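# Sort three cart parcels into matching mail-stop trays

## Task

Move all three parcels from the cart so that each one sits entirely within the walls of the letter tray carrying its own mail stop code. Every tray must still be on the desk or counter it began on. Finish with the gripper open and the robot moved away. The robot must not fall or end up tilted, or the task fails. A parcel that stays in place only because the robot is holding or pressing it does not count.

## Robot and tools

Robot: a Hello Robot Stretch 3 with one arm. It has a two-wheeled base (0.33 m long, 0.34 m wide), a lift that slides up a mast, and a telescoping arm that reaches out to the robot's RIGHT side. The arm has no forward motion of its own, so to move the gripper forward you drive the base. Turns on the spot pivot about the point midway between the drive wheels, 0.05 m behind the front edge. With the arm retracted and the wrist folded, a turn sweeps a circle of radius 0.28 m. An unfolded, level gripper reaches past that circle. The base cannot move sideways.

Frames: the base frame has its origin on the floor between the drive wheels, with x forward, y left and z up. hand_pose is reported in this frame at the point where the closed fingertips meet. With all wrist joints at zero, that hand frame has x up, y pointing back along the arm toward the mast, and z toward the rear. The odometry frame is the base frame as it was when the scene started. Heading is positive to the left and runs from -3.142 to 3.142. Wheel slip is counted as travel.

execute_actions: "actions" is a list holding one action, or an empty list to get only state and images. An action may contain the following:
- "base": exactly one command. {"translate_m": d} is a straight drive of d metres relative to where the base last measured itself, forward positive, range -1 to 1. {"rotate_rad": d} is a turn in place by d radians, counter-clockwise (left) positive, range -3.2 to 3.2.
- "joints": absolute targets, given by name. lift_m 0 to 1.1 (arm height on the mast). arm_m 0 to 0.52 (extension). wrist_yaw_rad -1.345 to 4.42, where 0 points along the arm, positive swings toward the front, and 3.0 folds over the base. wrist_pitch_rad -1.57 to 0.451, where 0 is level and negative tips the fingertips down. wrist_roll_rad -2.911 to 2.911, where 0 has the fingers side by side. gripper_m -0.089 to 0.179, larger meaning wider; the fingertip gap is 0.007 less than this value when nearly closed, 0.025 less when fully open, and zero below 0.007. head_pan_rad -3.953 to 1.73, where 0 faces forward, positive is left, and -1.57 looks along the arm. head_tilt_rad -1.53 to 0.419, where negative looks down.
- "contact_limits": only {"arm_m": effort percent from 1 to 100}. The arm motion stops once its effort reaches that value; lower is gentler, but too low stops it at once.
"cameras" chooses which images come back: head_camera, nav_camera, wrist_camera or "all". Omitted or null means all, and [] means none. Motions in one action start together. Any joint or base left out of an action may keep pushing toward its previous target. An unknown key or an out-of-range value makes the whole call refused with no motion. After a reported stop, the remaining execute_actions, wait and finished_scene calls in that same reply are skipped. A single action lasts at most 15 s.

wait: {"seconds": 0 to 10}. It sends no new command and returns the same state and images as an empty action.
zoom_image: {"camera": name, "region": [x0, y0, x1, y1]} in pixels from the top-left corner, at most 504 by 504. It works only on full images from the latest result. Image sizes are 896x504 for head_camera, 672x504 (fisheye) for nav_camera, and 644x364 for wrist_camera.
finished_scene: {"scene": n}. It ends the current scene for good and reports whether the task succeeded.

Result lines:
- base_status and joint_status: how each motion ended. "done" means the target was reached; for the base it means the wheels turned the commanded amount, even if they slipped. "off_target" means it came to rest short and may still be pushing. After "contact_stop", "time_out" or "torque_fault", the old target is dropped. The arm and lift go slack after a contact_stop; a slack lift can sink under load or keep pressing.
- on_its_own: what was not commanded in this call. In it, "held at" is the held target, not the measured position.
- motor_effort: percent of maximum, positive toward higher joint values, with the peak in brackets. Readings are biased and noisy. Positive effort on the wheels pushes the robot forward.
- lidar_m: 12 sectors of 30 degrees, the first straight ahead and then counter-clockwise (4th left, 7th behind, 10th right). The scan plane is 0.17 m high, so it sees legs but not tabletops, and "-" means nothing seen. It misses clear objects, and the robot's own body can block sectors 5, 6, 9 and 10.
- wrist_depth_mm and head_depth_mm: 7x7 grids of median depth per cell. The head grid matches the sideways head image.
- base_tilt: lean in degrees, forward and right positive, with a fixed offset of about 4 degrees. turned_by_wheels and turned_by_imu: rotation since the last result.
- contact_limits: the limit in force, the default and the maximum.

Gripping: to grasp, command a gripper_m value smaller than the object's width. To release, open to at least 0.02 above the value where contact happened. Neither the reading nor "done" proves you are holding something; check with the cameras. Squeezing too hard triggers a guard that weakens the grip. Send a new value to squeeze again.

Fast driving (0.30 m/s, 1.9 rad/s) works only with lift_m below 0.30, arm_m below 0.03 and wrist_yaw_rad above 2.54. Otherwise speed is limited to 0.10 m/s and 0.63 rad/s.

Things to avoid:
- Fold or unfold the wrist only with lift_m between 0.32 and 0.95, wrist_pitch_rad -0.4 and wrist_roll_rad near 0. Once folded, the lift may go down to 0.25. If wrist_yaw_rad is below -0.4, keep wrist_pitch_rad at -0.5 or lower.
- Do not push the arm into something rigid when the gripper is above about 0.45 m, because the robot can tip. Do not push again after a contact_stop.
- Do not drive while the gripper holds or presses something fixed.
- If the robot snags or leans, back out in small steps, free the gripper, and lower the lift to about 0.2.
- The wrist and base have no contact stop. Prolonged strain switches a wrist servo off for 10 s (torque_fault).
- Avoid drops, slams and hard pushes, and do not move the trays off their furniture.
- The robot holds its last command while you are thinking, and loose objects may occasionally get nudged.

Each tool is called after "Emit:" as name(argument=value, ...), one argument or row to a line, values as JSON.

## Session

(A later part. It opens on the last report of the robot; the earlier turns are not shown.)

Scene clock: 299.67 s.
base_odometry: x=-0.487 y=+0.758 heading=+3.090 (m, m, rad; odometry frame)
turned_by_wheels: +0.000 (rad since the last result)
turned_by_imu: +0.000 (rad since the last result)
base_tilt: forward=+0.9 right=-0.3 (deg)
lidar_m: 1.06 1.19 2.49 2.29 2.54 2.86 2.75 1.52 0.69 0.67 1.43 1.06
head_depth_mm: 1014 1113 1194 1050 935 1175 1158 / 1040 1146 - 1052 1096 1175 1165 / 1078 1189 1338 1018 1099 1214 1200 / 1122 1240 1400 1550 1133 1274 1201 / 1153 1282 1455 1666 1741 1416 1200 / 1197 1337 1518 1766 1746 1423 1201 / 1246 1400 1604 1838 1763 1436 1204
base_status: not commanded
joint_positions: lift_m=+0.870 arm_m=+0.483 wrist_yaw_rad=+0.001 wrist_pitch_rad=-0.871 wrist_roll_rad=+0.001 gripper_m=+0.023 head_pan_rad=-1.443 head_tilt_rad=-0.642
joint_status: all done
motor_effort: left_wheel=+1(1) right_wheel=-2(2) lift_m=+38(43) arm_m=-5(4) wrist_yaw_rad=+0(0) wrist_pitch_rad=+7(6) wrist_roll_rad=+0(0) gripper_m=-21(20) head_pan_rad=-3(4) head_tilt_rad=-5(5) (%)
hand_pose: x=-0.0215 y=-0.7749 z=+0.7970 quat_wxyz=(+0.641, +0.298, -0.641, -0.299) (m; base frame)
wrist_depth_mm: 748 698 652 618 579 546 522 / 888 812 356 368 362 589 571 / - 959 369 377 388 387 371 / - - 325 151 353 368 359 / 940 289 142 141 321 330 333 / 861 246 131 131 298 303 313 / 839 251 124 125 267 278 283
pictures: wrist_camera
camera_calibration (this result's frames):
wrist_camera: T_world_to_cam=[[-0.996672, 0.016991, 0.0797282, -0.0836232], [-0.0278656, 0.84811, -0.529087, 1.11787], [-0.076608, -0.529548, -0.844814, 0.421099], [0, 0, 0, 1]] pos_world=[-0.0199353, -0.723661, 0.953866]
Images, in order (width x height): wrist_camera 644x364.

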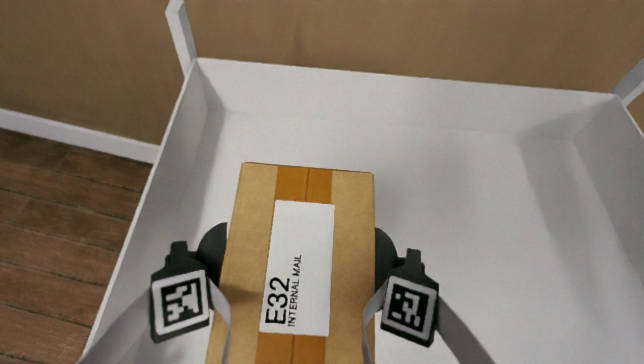

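Emit:
execute_actions(
  actions=[
    {"base":{"rotate_rad":-0.32},"joints":{"lift_m":0.95}},
  ],
  cameras=[],
)

Emit:
execute_actions(
  actions=[
    {"base":{"translate_m":-1.0},"joints":{"lift_m":1.1,"wrist_pitch_rad":-0.45,"head_pan_rad":-3.14,"head_tilt_rad":-0.3}},
  ],
  cameras=["head_camera"],
)

Scene clock: 313.67 s.
base_odometry: x=-0.487 y=+0.758 heading=+2.770 (m, m, rad; odometry frame)
turned_by_wheels: -0.320 (rad since the last result)
turned_by_imu: -0.318 (rad since the last result)
base_tilt: forward=+1.0 right=-0.4 (deg)
lidar_m: 1.06 1.07 1.36 2.47 2.51 2.86 2.60 2.03 1.37 0.67 0.67 1.14
head_depth_mm: 1044 1120 1332 1483 1644 1412 1194 / 1043 1127 1355 1430 1609 1376 1206 / 1051 1164 1304 1008 1134 1240 1200 / 1045 1168 1308 1100 1097 1210 1195 / 1051 1167 1311 1101 1101 1146 1183 / 1052 1173 1313 1091 944 1324 1178 / 1055 1172 1315 1510 1680 1428 1203
base_status: done
joint_positions: lift_m=+0.950 arm_m=+0.483 wrist_yaw_rad=+0.001 wrist_pitch_rad=-0.870 wrist_roll_rad=+0.001 gripper_m=+0.023 head_pan_rad=-1.443 head_tilt_rad=-0.642
joint_status: all done
motor_effort: left_wheel=+1(6) right_wheel=-2(13) lift_m=+39(44) arm_m=-5(5) wrist_yaw_rad=+0(1) wrist_pitch_rad=+7(7) wrist_roll_rad=+0(0) gripper_m=-20(20) head_pan_rad=-5(3) head_tilt_rad=-5(5) (%)
hand_pose: x=-0.0215 y=-0.7750 z=+0.8771 quat_wxyz=(+0.641, +0.298, -0.641, -0.298) (m; base frame)
wrist_depth_mm: 565 575 596 602 622 622 657 / 642 633 685 695 708 744 765 / 683 421 442 786 867 878 924 / 400 415 416 151 - - - / 372 385 141 141 - - - / 341 354 131 132 - - - / 321 323 124 125 933 - -
pictures: none
No camera images: the call's "cameras" was empty. Leave "cameras" out to get every camera's image.

Scene clock: 325.00 s.
base_odometry: x=+0.444 y=+0.394 heading=+2.770 (m, m, rad; odometry frame)
turned_by_wheels: +0.000 (rad since the last result)
turned_by_imu: +0.001 (rad since the last result)
base_tilt: forward=+0.9 right=-0.4 (deg)
lidar_m: 2.05 2.08 2.55 2.10 2.13 1.94 1.62 2.11 1.47 1.37 1.36 1.14
head_depth_mm: - - - - - 1856 1507 / 1829 - - - - 1891 1500 / 1815 - - - - 1877 1500 / 1777 - - - - 1888 1512 / 1789 - - - - 1881 1517 / 1749 - - - - 1843 1525 / 1751 - - - - 1901 1522
base_status: done
joint_positions: lift_m=+1.100 arm_m=+0.483 wrist_yaw_rad=+0.001 wrist_pitch_rad=-0.479 wrist_roll_rad=+0.001 gripper_m=+0.023 head_pan_rad=-3.133 head_tilt_rad=-0.310
joint_status: all done
motor_effort: left_wheel=+1(1) right_wheel=-2(9) lift_m=+38(41) arm_m=-5(4) wrist_yaw_rad=+0(0) wrist_pitch_rad=+10(10) wrist_roll_rad=+0(0) gripper_m=-20(20) head_pan_rad=-4(52) head_tilt_rad=+6(36) (%)
hand_pose: x=-0.0214 y=-0.8445 z=+1.0990 quat_wxyz=(+0.687, +0.168, -0.687, -0.168) (m; base frame)
wrist_depth_mm: 544 558 574 599 618 637 651 / 602 600 619 646 677 689 703 / 644 649 688 710 732 775 775 / 695 711 723 151 805 816 872 / 780 775 141 141 882 917 - / 854 889 131 132 - - - / 946 - 124 125 - - -
pictures: head_camera (sideways: a quarter turn clockwise sets it upright)
camera_calibration (this result's frames):
head_camera: T_world_to_cam=[[0.271505, -0.000409114, -0.962437, 1.26878], [-0.0102861, -0.999944, -0.00247668, 0.00576127], [-0.962382, 0.0105722, -0.271494, 0.316903], [0, 0, 0, 1]] pos_world=[-0.0394384, 0.00292966, 1.30717]
Images, in order (width x height): head_camera 896x504.

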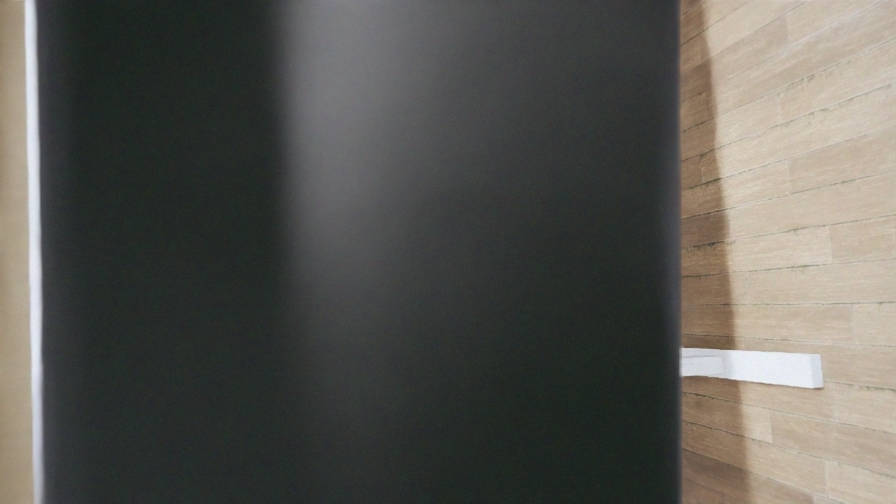

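Emit:
execute_actions(
  actions=[],
  cameras=["nav_camera"],
)

Scene clock: 327.60 s.
base_odometry: x=+0.444 y=+0.394 heading=+2.770 (m, m, rad; odometry frame)
turned_by_wheels: +0.000 (rad since the last result)
turned_by_imu: +0.000 (rad since the last result)
base_tilt: forward=+1.0 right=-0.3 (deg)
lidar_m: 2.05 2.08 2.55 2.10 2.13 1.93 1.62 2.11 1.47 1.37 1.35 1.14
head_depth_mm: - - - - - 1875 1507 / 1810 - - - - 1863 1509 / 1797 - - - - 1860 1514 / 1793 - - - - 1862 1504 / 1769 - - - - 1881 1510 / 1764 - - - - 1837 1516 / 1746 - - - - 1883 1512
base_status: done
joint_positions: lift_m=+1.100 arm_m=+0.483 wrist_yaw_rad=+0.001 wrist_pitch_rad=-0.479 wrist_roll_rad=+0.001 gripper_m=+0.023 head_pan_rad=-3.133 head_tilt_rad=-0.310
joint_status: all done
motor_effort: left_wheel=+1(1) right_wheel=-2(9) lift_m=+38(41) arm_m=-5(4) wrist_yaw_rad=+0(0) wrist_pitch_rad=+10(10) wrist_roll_rad=+0(0) gripper_m=-20(20) head_pan_rad=-4(52) head_tilt_rad=+6(36) (%)
hand_pose: x=-0.0214 y=-0.8445 z=+1.0990 quat_wxyz=(+0.687, +0.168, -0.687, -0.168) (m; base frame)
wrist_depth_mm: 554 558 574 609 622 638 653 / 585 602 626 635 668 680 694 / 642 668 691 711 764 764 773 / 705 728 721 151 808 852 854 / 801 782 142 141 899 944 - / 858 895 130 132 - - - / 936 - 124 125 - - -
pictures: nav_camera (sideways: a quarter turn counterclockwise sets it upright)
camera_calibration (this result's frames):
nav_camera: T_world_to_cam=[[-0.318851, -0.00945247, 0.947758, -1.18909], [-0.0333894, 0.999442, -0.00126516, 0.0568935], [-0.947216, -0.0320485, -0.318989, 0.377976], [0, 0, 0, 1]] pos_world=[-0.019218, -0.055988, 1.24761]
Images, in order (width x height): nav_camera 672x504.

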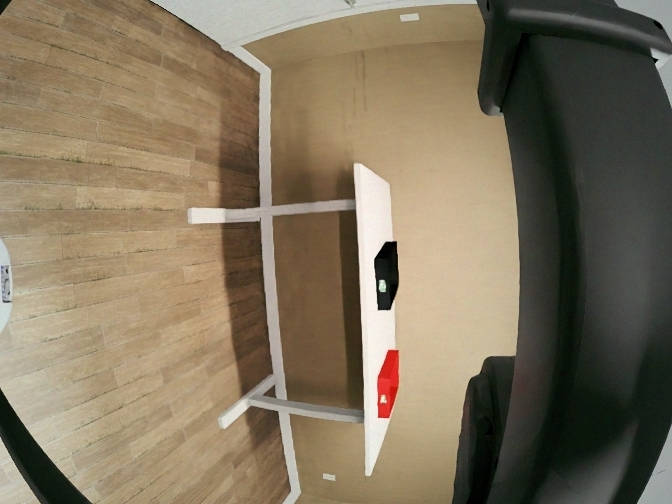

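Emit:
execute_actions(
  actions=[
    {"base":{"translate_m":-0.91},"joints":{"arm_m":0.47,"head_tilt_rad":-0.45}},
  ],
  cameras=["nav_camera"],
)

Scene clock: 344.47 s.
base_odometry: x=+1.292 y=+0.064 heading=+2.770 (m, m, rad; odometry frame)
turned_by_wheels: +0.000 (rad since the last result)
turned_by_imu: +0.001 (rad since the last result)
base_tilt: forward=+1.0 right=-0.3 (deg)
lidar_m: 2.95 2.98 2.32 2.03 1.19 1.20 1.18 0.75 1.53 1.44 1.48 1.90
head_depth_mm: - - - - 592 502 1346 / - - - - 594 503 1349 / - - - - 596 484 1352 / - - - - 581 485 1343 / - - - - 571 469 1353 / - - - - 597 469 1348 / - - - - 601 469 986
base_status: done
joint_positions: lift_m=+1.100 arm_m=+0.470 wrist_yaw_rad=+0.001 wrist_pitch_rad=-0.479 wrist_roll_rad=+0.001 gripper_m=+0.023 head_pan_rad=-3.133 head_tilt_rad=-0.444
joint_status: all done
motor_effort: left_wheel=+1(1) right_wheel=-2(7) lift_m=+38(39) arm_m=-5(5) wrist_yaw_rad=+0(0) wrist_pitch_rad=+10(10) wrist_roll_rad=+0(0) gripper_m=-20(20) head_pan_rad=-5(4) head_tilt_rad=-4(22) (%)
hand_pose: x=-0.0214 y=-0.8315 z=+1.0990 quat_wxyz=(+0.687, +0.168, -0.687, -0.168) (m; base frame)
wrist_depth_mm: 629 634 654 673 683 728 753 / 678 684 699 732 767 771 813 / 737 761 770 786 808 852 902 / 791 849 804 152 905 966 - / 862 891 142 140 - - - / - - 131 132 - - - / - - 124 125 - - -
pictures: nav_camera (sideways: a quarter turn counterclockwise sets it upright)
camera_calibration (this result's frames):
nav_camera: T_world_to_cam=[[-0.443177, -0.0105003, 0.896373, -1.12127], [-0.0329049, 0.999448, -0.00456077, 0.0611805], [-0.89583, -0.0315163, -0.443278, 0.539406], [0, 0, 0, 1]] pos_world=[-0.0116922, -0.0559204, 1.24446]
Images, in order (width x height): nav_camera 672x504.

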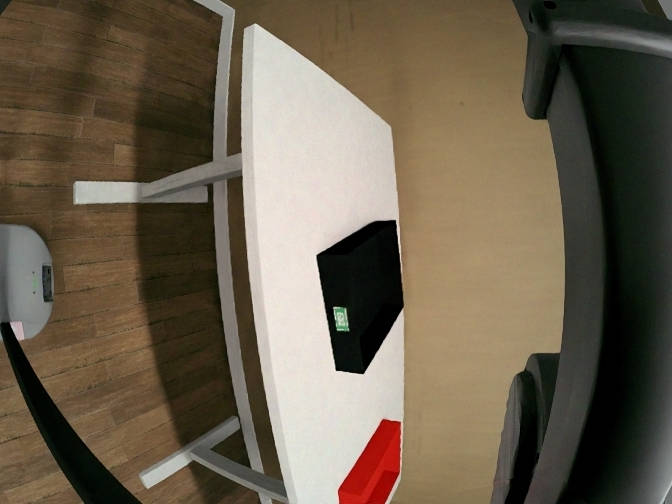

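Emit:
execute_actions(
  actions=[
    {"base":{"rotate_rad":-1.535},"joints":{"arm_m":0.49,"wrist_pitch_rad":-0.55,"head_pan_rad":-1.45,"head_tilt_rad":-0.5}},
  ],
  cameras=["head_camera","wrist_camera"],
)

Scene clock: 354.37 s.
base_odometry: x=+1.292 y=+0.064 heading=+1.235 (m, m, rad; odometry frame)
turned_by_wheels: -1.535 (rad since the last result)
turned_by_imu: -1.528 (rad since the last result)
base_tilt: forward=+0.9 right=-0.4 (deg)
lidar_m: 1.44 1.49 1.93 2.95 2.99 2.17 2.03 1.19 1.24 1.18 0.75 1.52
head_depth_mm: 949 1043 1100 713 550 472 1312 / 957 - 1108 773 551 472 1300 / 966 1049 884 781 554 475 1301 / 976 1059 1127 767 555 475 1306 / 978 1062 1131 788 555 1450 1302 / 984 1063 1134 788 557 937 1121 / 983 1072 1153 793 559 1462 1309
base_status: done
joint_positions: lift_m=+1.100 arm_m=+0.490 wrist_yaw_rad=+0.001 wrist_pitch_rad=-0.570 wrist_roll_rad=+0.001 gripper_m=+0.023 head_pan_rad=-1.457 head_tilt_rad=-0.494
joint_status: all done
motor_effort: left_wheel=+1(5) right_wheel=-1(9) lift_m=+39(38) arm_m=+3(1) wrist_yaw_rad=+0(0) wrist_pitch_rad=+6(8) wrist_roll_rad=+0(0) gripper_m=-20(20) head_pan_rad=+4(54) head_tilt_rad=-4(13) (%)
hand_pose: x=-0.0214 y=-0.8375 z=+1.0800 quat_wxyz=(+0.679, +0.199, -0.679, -0.199) (m; base frame)
wrist_depth_mm: 403 405 415 423 428 440 446 / 429 438 451 463 478 488 503 / 462 485 496 505 514 530 536 / 371 389 383 151 429 440 462 / 323 327 142 141 358 368 384 / 280 284 131 132 309 317 328 / 226 246 124 125 252 277 286
pictures: head_camera (sideways: a quarter turn clockwise sets it upright), wrist_camera
camera_calibration (this result's frames):
head_camera: T_world_to_cam=[[-0.0475459, 0.440558, -0.896464, 1.18461], [0.995423, 0.09538, -0.00592087, 0.00410936], [0.0828963, -0.892643, -0.443077, 0.533823], [0, 0, 0, 1]] pos_world=[0.00798092, -0.0457691, 1.29851]
wrist_camera: T_world_to_cam=[[-0.996692, 0.03966, 0.0709439, -0.0765822], [-0.0278814, 0.653063, -0.75679, 1.40328], [-0.0763452, -0.756264, -0.649797, 0.226526], [0, 0, 0, 1]] pos_world=[-0.0199091, -0.742082, 1.21462]
Images, in order (width x height): head_camera 896x504, wrist_camera 644x364.

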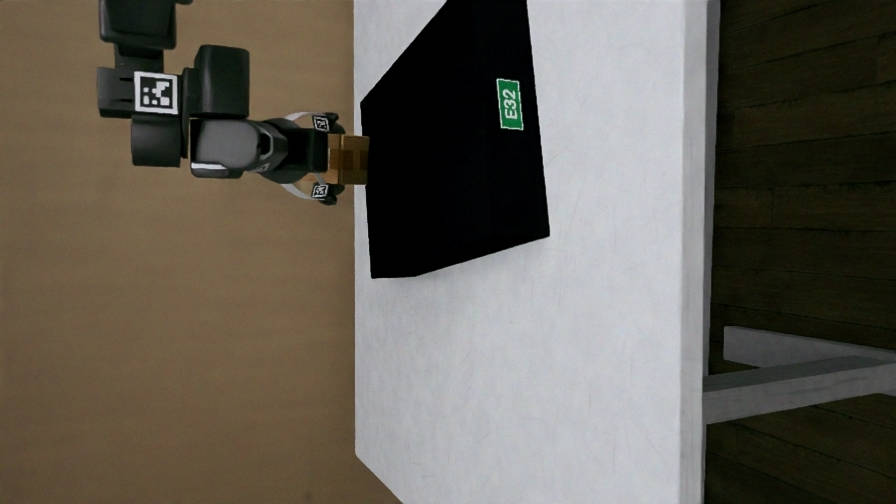

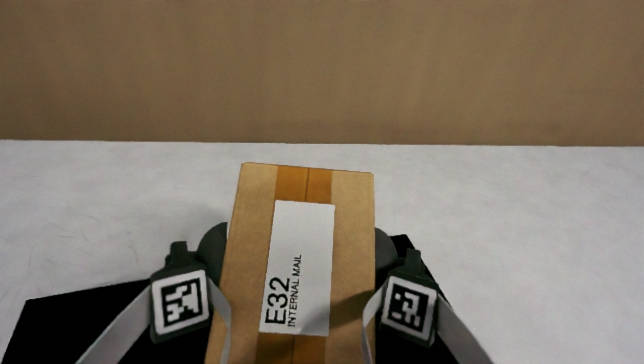

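Emit:
execute_actions(
  actions=[
    {"joints":{"wrist_pitch_rad":-1.0,"arm_m":0.46}},
  ],
  cameras=["head_camera","wrist_camera"],
)

Scene clock: 359.13 s.
base_odometry: x=+1.292 y=+0.064 heading=+1.235 (m, m, rad; odometry frame)
turned_by_wheels: +0.000 (rad since the last result)
turned_by_imu: +0.000 (rad since the last result)
base_tilt: forward=+1.1 right=-0.3 (deg)
lidar_m: 1.44 1.50 1.93 2.94 2.99 2.16 2.03 1.19 1.24 1.18 0.75 1.53
head_depth_mm: 945 1051 1101 710 551 473 1307 / 953 - 1111 732 551 473 1304 / 970 1052 1113 693 553 474 1296 / 975 1053 1123 763 554 1460 1307 / 974 1061 1126 787 556 1461 1307 / 982 1064 1135 790 557 939 1122 / 983 1071 1154 799 558 1461 1297
base_status: not commanded
joint_positions: lift_m=+1.100 arm_m=+0.460 wrist_yaw_rad=+0.001 wrist_pitch_rad=-1.009 wrist_roll_rad=+0.001 gripper_m=+0.023 head_pan_rad=-1.457 head_tilt_rad=-0.494
joint_status: all done
motor_effort: left_wheel=+1(1) right_wheel=-2(2) lift_m=+39(38) arm_m=-5(9) wrist_yaw_rad=+0(0) wrist_pitch_rad=+3(6) wrist_roll_rad=+0(0) gripper_m=-20(20) head_pan_rad=+5(5) head_tilt_rad=-4(4) (%)
hand_pose: x=-0.0215 y=-0.7214 z=+1.0088 quat_wxyz=(+0.619, +0.342, -0.619, -0.342) (m; base frame)
wrist_depth_mm: 273 225 236 254 261 332 340 / 216 252 266 280 279 301 309 / 202 245 253 259 265 234 287 / 192 232 232 151 247 217 265 / 188 216 141 140 228 214 245 / 180 203 131 132 216 215 221 / 170 187 123 125 198 204 174
pictures: head_camera (sideways: a quarter turn clockwise sets it upright), wrist_camera
camera_calibration (this result's frames):
head_camera: T_world_to_cam=[[-0.0475459, 0.440558, -0.896464, 1.18461], [0.995423, 0.09538, -0.00592087, 0.00410937], [0.0828963, -0.892643, -0.443077, 0.533823], [0, 0, 0, 1]] pos_world=[0.00798092, -0.0457691, 1.29851]
wrist_camera: T_world_to_cam=[[-0.996663, 0.00601144, 0.0813993, -0.111066], [-0.0277485, 0.912927, -0.407177, 1.10829], [-0.0767593, -0.408078, -0.909715, 0.781475], [0, 0, 0, 1]] pos_world=[-0.0199563, -0.692221, 1.17123]
Images, in order (width x height): head_camera 896x504, wrist_camera 644x364.

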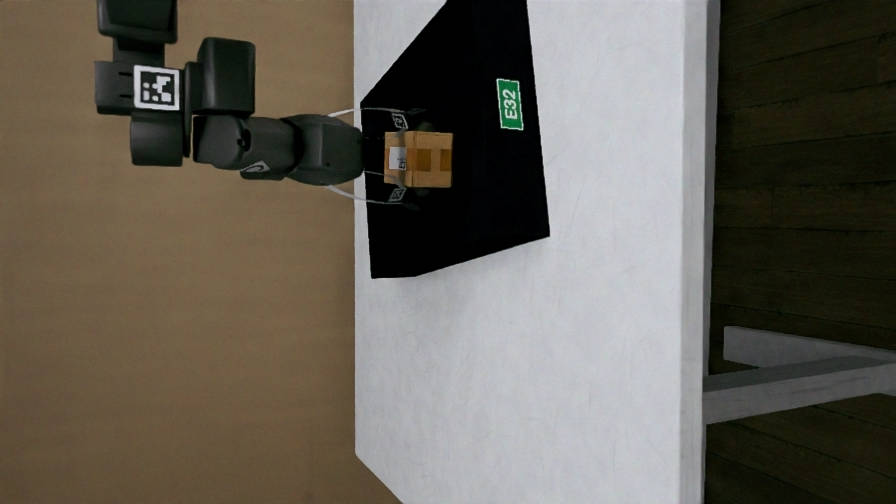

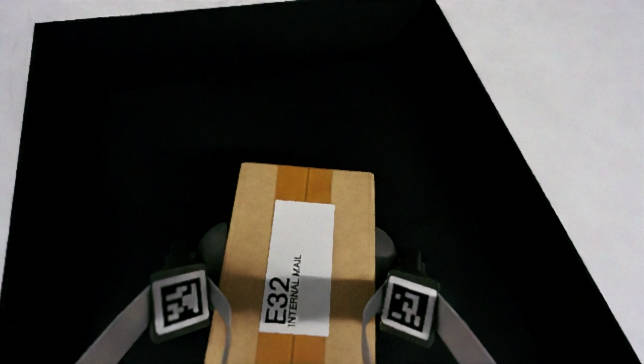

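Depth 247→215: lower by 0.028.

Emit:
execute_actions(
  actions=[
    {"joints":{"lift_m":1.072}},
  ],
  cameras=[],
)

Emit:
execute_actions(
  actions=[
    {"joints":{"gripper_m":0.1}},
  ],
  cameras=[],
)

Emit:
execute_actions(
  actions=[
    {"joints":{"lift_m":1.1,"wrist_pitch_rad":-0.45}},
  ],
  cameras=[],
)

Emit:
execute_actions(
  actions=[
    {"base":{"rotate_rad":0.6},"joints":{"arm_m":0.3,"head_pan_rad":-2.1}},
  ],
  cameras=["head_camera","nav_camera"],
)

Scene clock: 367.43 s.
base_odometry: x=+1.292 y=+0.064 heading=+1.235 (m, m, rad; odometry frame)
turned_by_wheels: +0.000 (rad since the last result)
turned_by_imu: +0.000 (rad since the last result)
base_tilt: forward=+1.0 right=-0.5 (deg)
lidar_m: 1.44 1.50 1.93 2.95 3.00 2.16 2.03 1.19 1.24 1.18 0.75 1.53
head_depth_mm: 958 1061 1106 711 550 471 1303 / 969 - 1116 729 552 472 1295 / 972 1046 1121 698 553 474 1301 / 972 1052 1121 761 555 1457 1300 / 979 1056 1131 787 555 1461 1298 / 985 1069 1130 792 557 945 1121 / 989 1079 1152 791 559 1459 1308
base_status: not commanded
joint_positions: lift_m=+1.072 arm_m=+0.460 wrist_yaw_rad=+0.001 wrist_pitch_rad=-1.010 wrist_roll_rad=+0.001 gripper_m=+0.023 head_pan_rad=-1.457 head_tilt_rad=-0.494
joint_status: all done
motor_effort: left_wheel=+1(1) right_wheel=-2(2) lift_m=+30(36) arm_m=-4(5) wrist_yaw_rad=+1(0) wrist_pitch_rad=+3(4) wrist_roll_rad=+0(0) gripper_m=-20(20) head_pan_rad=+4(5) head_tilt_rad=-4(4) (%)
hand_pose: x=-0.0215 y=-0.7211 z=+0.9810 quat_wxyz=(+0.619, +0.342, -0.619, -0.343) (m; base frame)
wrist_depth_mm: 203 216 234 252 255 282 301 / 211 228 237 245 248 209 273 / 201 215 219 227 234 197 250 / 191 201 200 151 216 205 222 / 181 188 141 141 200 200 162 / 171 175 131 132 189 191 159 / 161 165 124 125 172 181 165
pictures: none
No camera images: the call's "cameras" was empty. Leave "cameras" out to get every camera's image.

Scene clock: 368.70 s.
base_odometry: x=+1.292 y=+0.064 heading=+1.235 (m, m, rad; odometry frame)
turned_by_wheels: +0.000 (rad since the last result)
turned_by_imu: +0.000 (rad since the last result)
base_tilt: forward=+1.0 right=-0.3 (deg)
lidar_m: 1.44 1.50 1.93 2.95 3.00 2.17 2.04 1.19 1.25 1.18 0.75 1.53
head_depth_mm: 958 1060 1101 712 551 472 1305 / 966 - 1126 732 552 473 1296 / 966 1038 1122 703 553 474 1300 / 973 1056 1121 757 555 1456 1296 / 975 1057 1126 790 554 1454 1305 / 987 1066 1132 790 557 944 1124 / 987 1077 1161 789 559 1469 1310
base_status: not commanded
joint_positions: lift_m=+1.072 arm_m=+0.460 wrist_yaw_rad=+0.001 wrist_pitch_rad=-1.010 wrist_roll_rad=+0.001 gripper_m=+0.100 head_pan_rad=-1.457 head_tilt_rad=-0.494
joint_status: all done
motor_effort: left_wheel=+1(1) right_wheel=-2(2) lift_m=+29(30) arm_m=-5(4) wrist_yaw_rad=+0(0) wrist_pitch_rad=+3(3) wrist_roll_rad=+0(0) gripper_m=+0(79) head_pan_rad=+5(4) head_tilt_rad=-4(4) (%)
hand_pose: x=-0.0215 y=-0.7211 z=+0.9810 quat_wxyz=(+0.619, +0.342, -0.619, -0.343) (m; base frame)
wrist_depth_mm: 205 217 235 250 254 282 300 / 213 230 238 245 250 208 273 / 202 215 221 226 233 197 248 / 192 200 201 155 217 205 225 / 182 188 145 145 203 203 163 / 172 - 135 136 186 192 159 / - 164 126 127 175 182 165
pictures: none
No camera images: the call's "cameras" was empty. Leave "cameras" out to get every camera's image.

Scene clock: 369.83 s.
base_odometry: x=+1.292 y=+0.064 heading=+1.235 (m, m, rad; odometry frame)
turned_by_wheels: +0.000 (rad since the last result)
turned_by_imu: +0.000 (rad since the last result)
base_tilt: forward=+1.0 right=-0.3 (deg)
lidar_m: 1.44 1.49 1.93 2.94 3.00 2.16 2.03 1.19 1.24 1.18 0.75 1.53
head_depth_mm: 949 1048 1101 711 550 472 1302 / 955 - 1111 754 551 472 1295 / 969 1050 1111 705 552 474 1312 / 975 1055 1125 767 553 1456 1302 / 978 1062 1126 785 556 1465 1312 / 983 1063 1138 788 556 939 1116 / 988 1068 1154 791 558 1466 1308
base_status: not commanded
joint_positions: lift_m=+1.100 arm_m=+0.460 wrist_yaw_rad=+0.001 wrist_pitch_rad=-0.472 wrist_roll_rad=+0.001 gripper_m=+0.100 head_pan_rad=-1.457 head_tilt_rad=-0.494
joint_status: all done
motor_effort: left_wheel=+1(1) right_wheel=-2(2) lift_m=+38(35) arm_m=-4(4) wrist_yaw_rad=+0(0) wrist_pitch_rad=+8(5) wrist_roll_rad=+0(0) gripper_m=+0(0) head_pan_rad=+5(5) head_tilt_rad=-4(4) (%)
hand_pose: x=-0.0214 y=-0.8225 z=+1.1005 quat_wxyz=(+0.687, +0.166, -0.687, -0.166) (m; base frame)
wrist_depth_mm: 412 426 431 435 446 456 480 / 444 452 470 473 488 503 507 / 490 491 505 516 541 539 565 / 442 460 472 488 496 520 555 / 367 389 385 405 424 425 437 / 315 - 275 294 311 360 370 / 266 263 279 290 278 310 314
pictures: none
No camera images: the call's "cameras" was empty. Leave "cameras" out to get every camera's image.

Scene clock: 372.27 s.
base_odometry: x=+1.292 y=+0.064 heading=+1.835 (m, m, rad; odometry frame)
turned_by_wheels: +0.600 (rad since the last result)
turned_by_imu: +0.597 (rad since the last result)
base_tilt: forward=+1.0 right=-0.4 (deg)
lidar_m: 1.52 1.93 2.95 3.05 2.16 2.03 1.19 1.22 1.18 0.75 1.49 1.44
head_depth_mm: - - 1101 696 550 1442 1298 / - - 1064 767 552 1451 1305 / - - 1112 702 553 1468 1305 / - - 1124 778 554 1451 1308 / - - 1123 786 555 1456 1307 / 960 - 1128 790 556 950 1135 / 958 1085 1160 793 559 932 1311
base_status: done
joint_positions: lift_m=+1.100 arm_m=+0.300 wrist_yaw_rad=+0.001 wrist_pitch_rad=-0.471 wrist_roll_rad=+0.001 gripper_m=+0.100 head_pan_rad=-2.093 head_tilt_rad=-0.494
joint_status: all done
motor_effort: left_wheel=-2(4) right_wheel=+2(11) lift_m=+37(38) arm_m=-4(9) wrist_yaw_rad=+0(0) wrist_pitch_rad=+7(7) wrist_roll_rad=+0(0) gripper_m=+0(0) head_pan_rad=-3(48) head_tilt_rad=-4(4) (%)
hand_pose: x=-0.0214 y=-0.6626 z=+1.1008 quat_wxyz=(+0.687, +0.165, -0.688, -0.165) (m; base frame)
wrist_depth_mm: - - 822 724 624 570 516 / - - 914 795 679 607 545 / - - - 837 665 643 580 / - - - 894 507 527 558 / - - - 403 419 430 444 / - - - 341 343 359 366 / - - 288 292 290 315 314
pictures: head_camera (sideways: a quarter turn clockwise sets it upright), nav_camera (sideways: a quarter turn counterclockwise sets it upright)
camera_calibration (this result's frames):
head_camera: T_world_to_cam=[[0.223473, 0.382736, -0.896422, 1.1829], [0.857455, -0.514525, -0.00592259, 0.00495321], [-0.463499, -0.767318, -0.443161, 0.537266], [0, 0, 0, 1]] pos_world=[-0.0195724, -0.0379374, 1.29851]
nav_camera: T_world_to_cam=[[-0.237202, -0.425531, 0.873303, -1.09244], [-0.878426, 0.477843, -0.00575675, 0.0678949], [-0.414852, -0.768498, -0.487143, 0.59355], [0, 0, 0, 1]] pos_world=[0.046748, -0.0411671, 1.24356]
Images, in order (width x height): head_camera 896x504, nav_camera 672x504.

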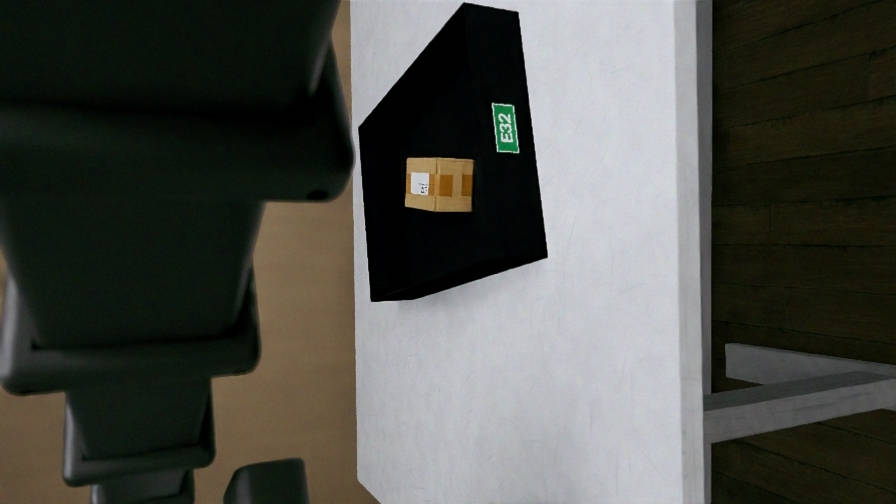

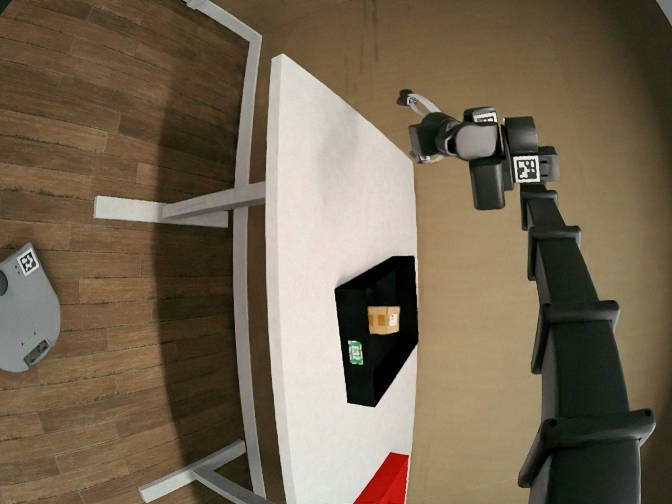

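Emit:
finished_scene(
  scene=2,
)

The scene is finished: the task was done.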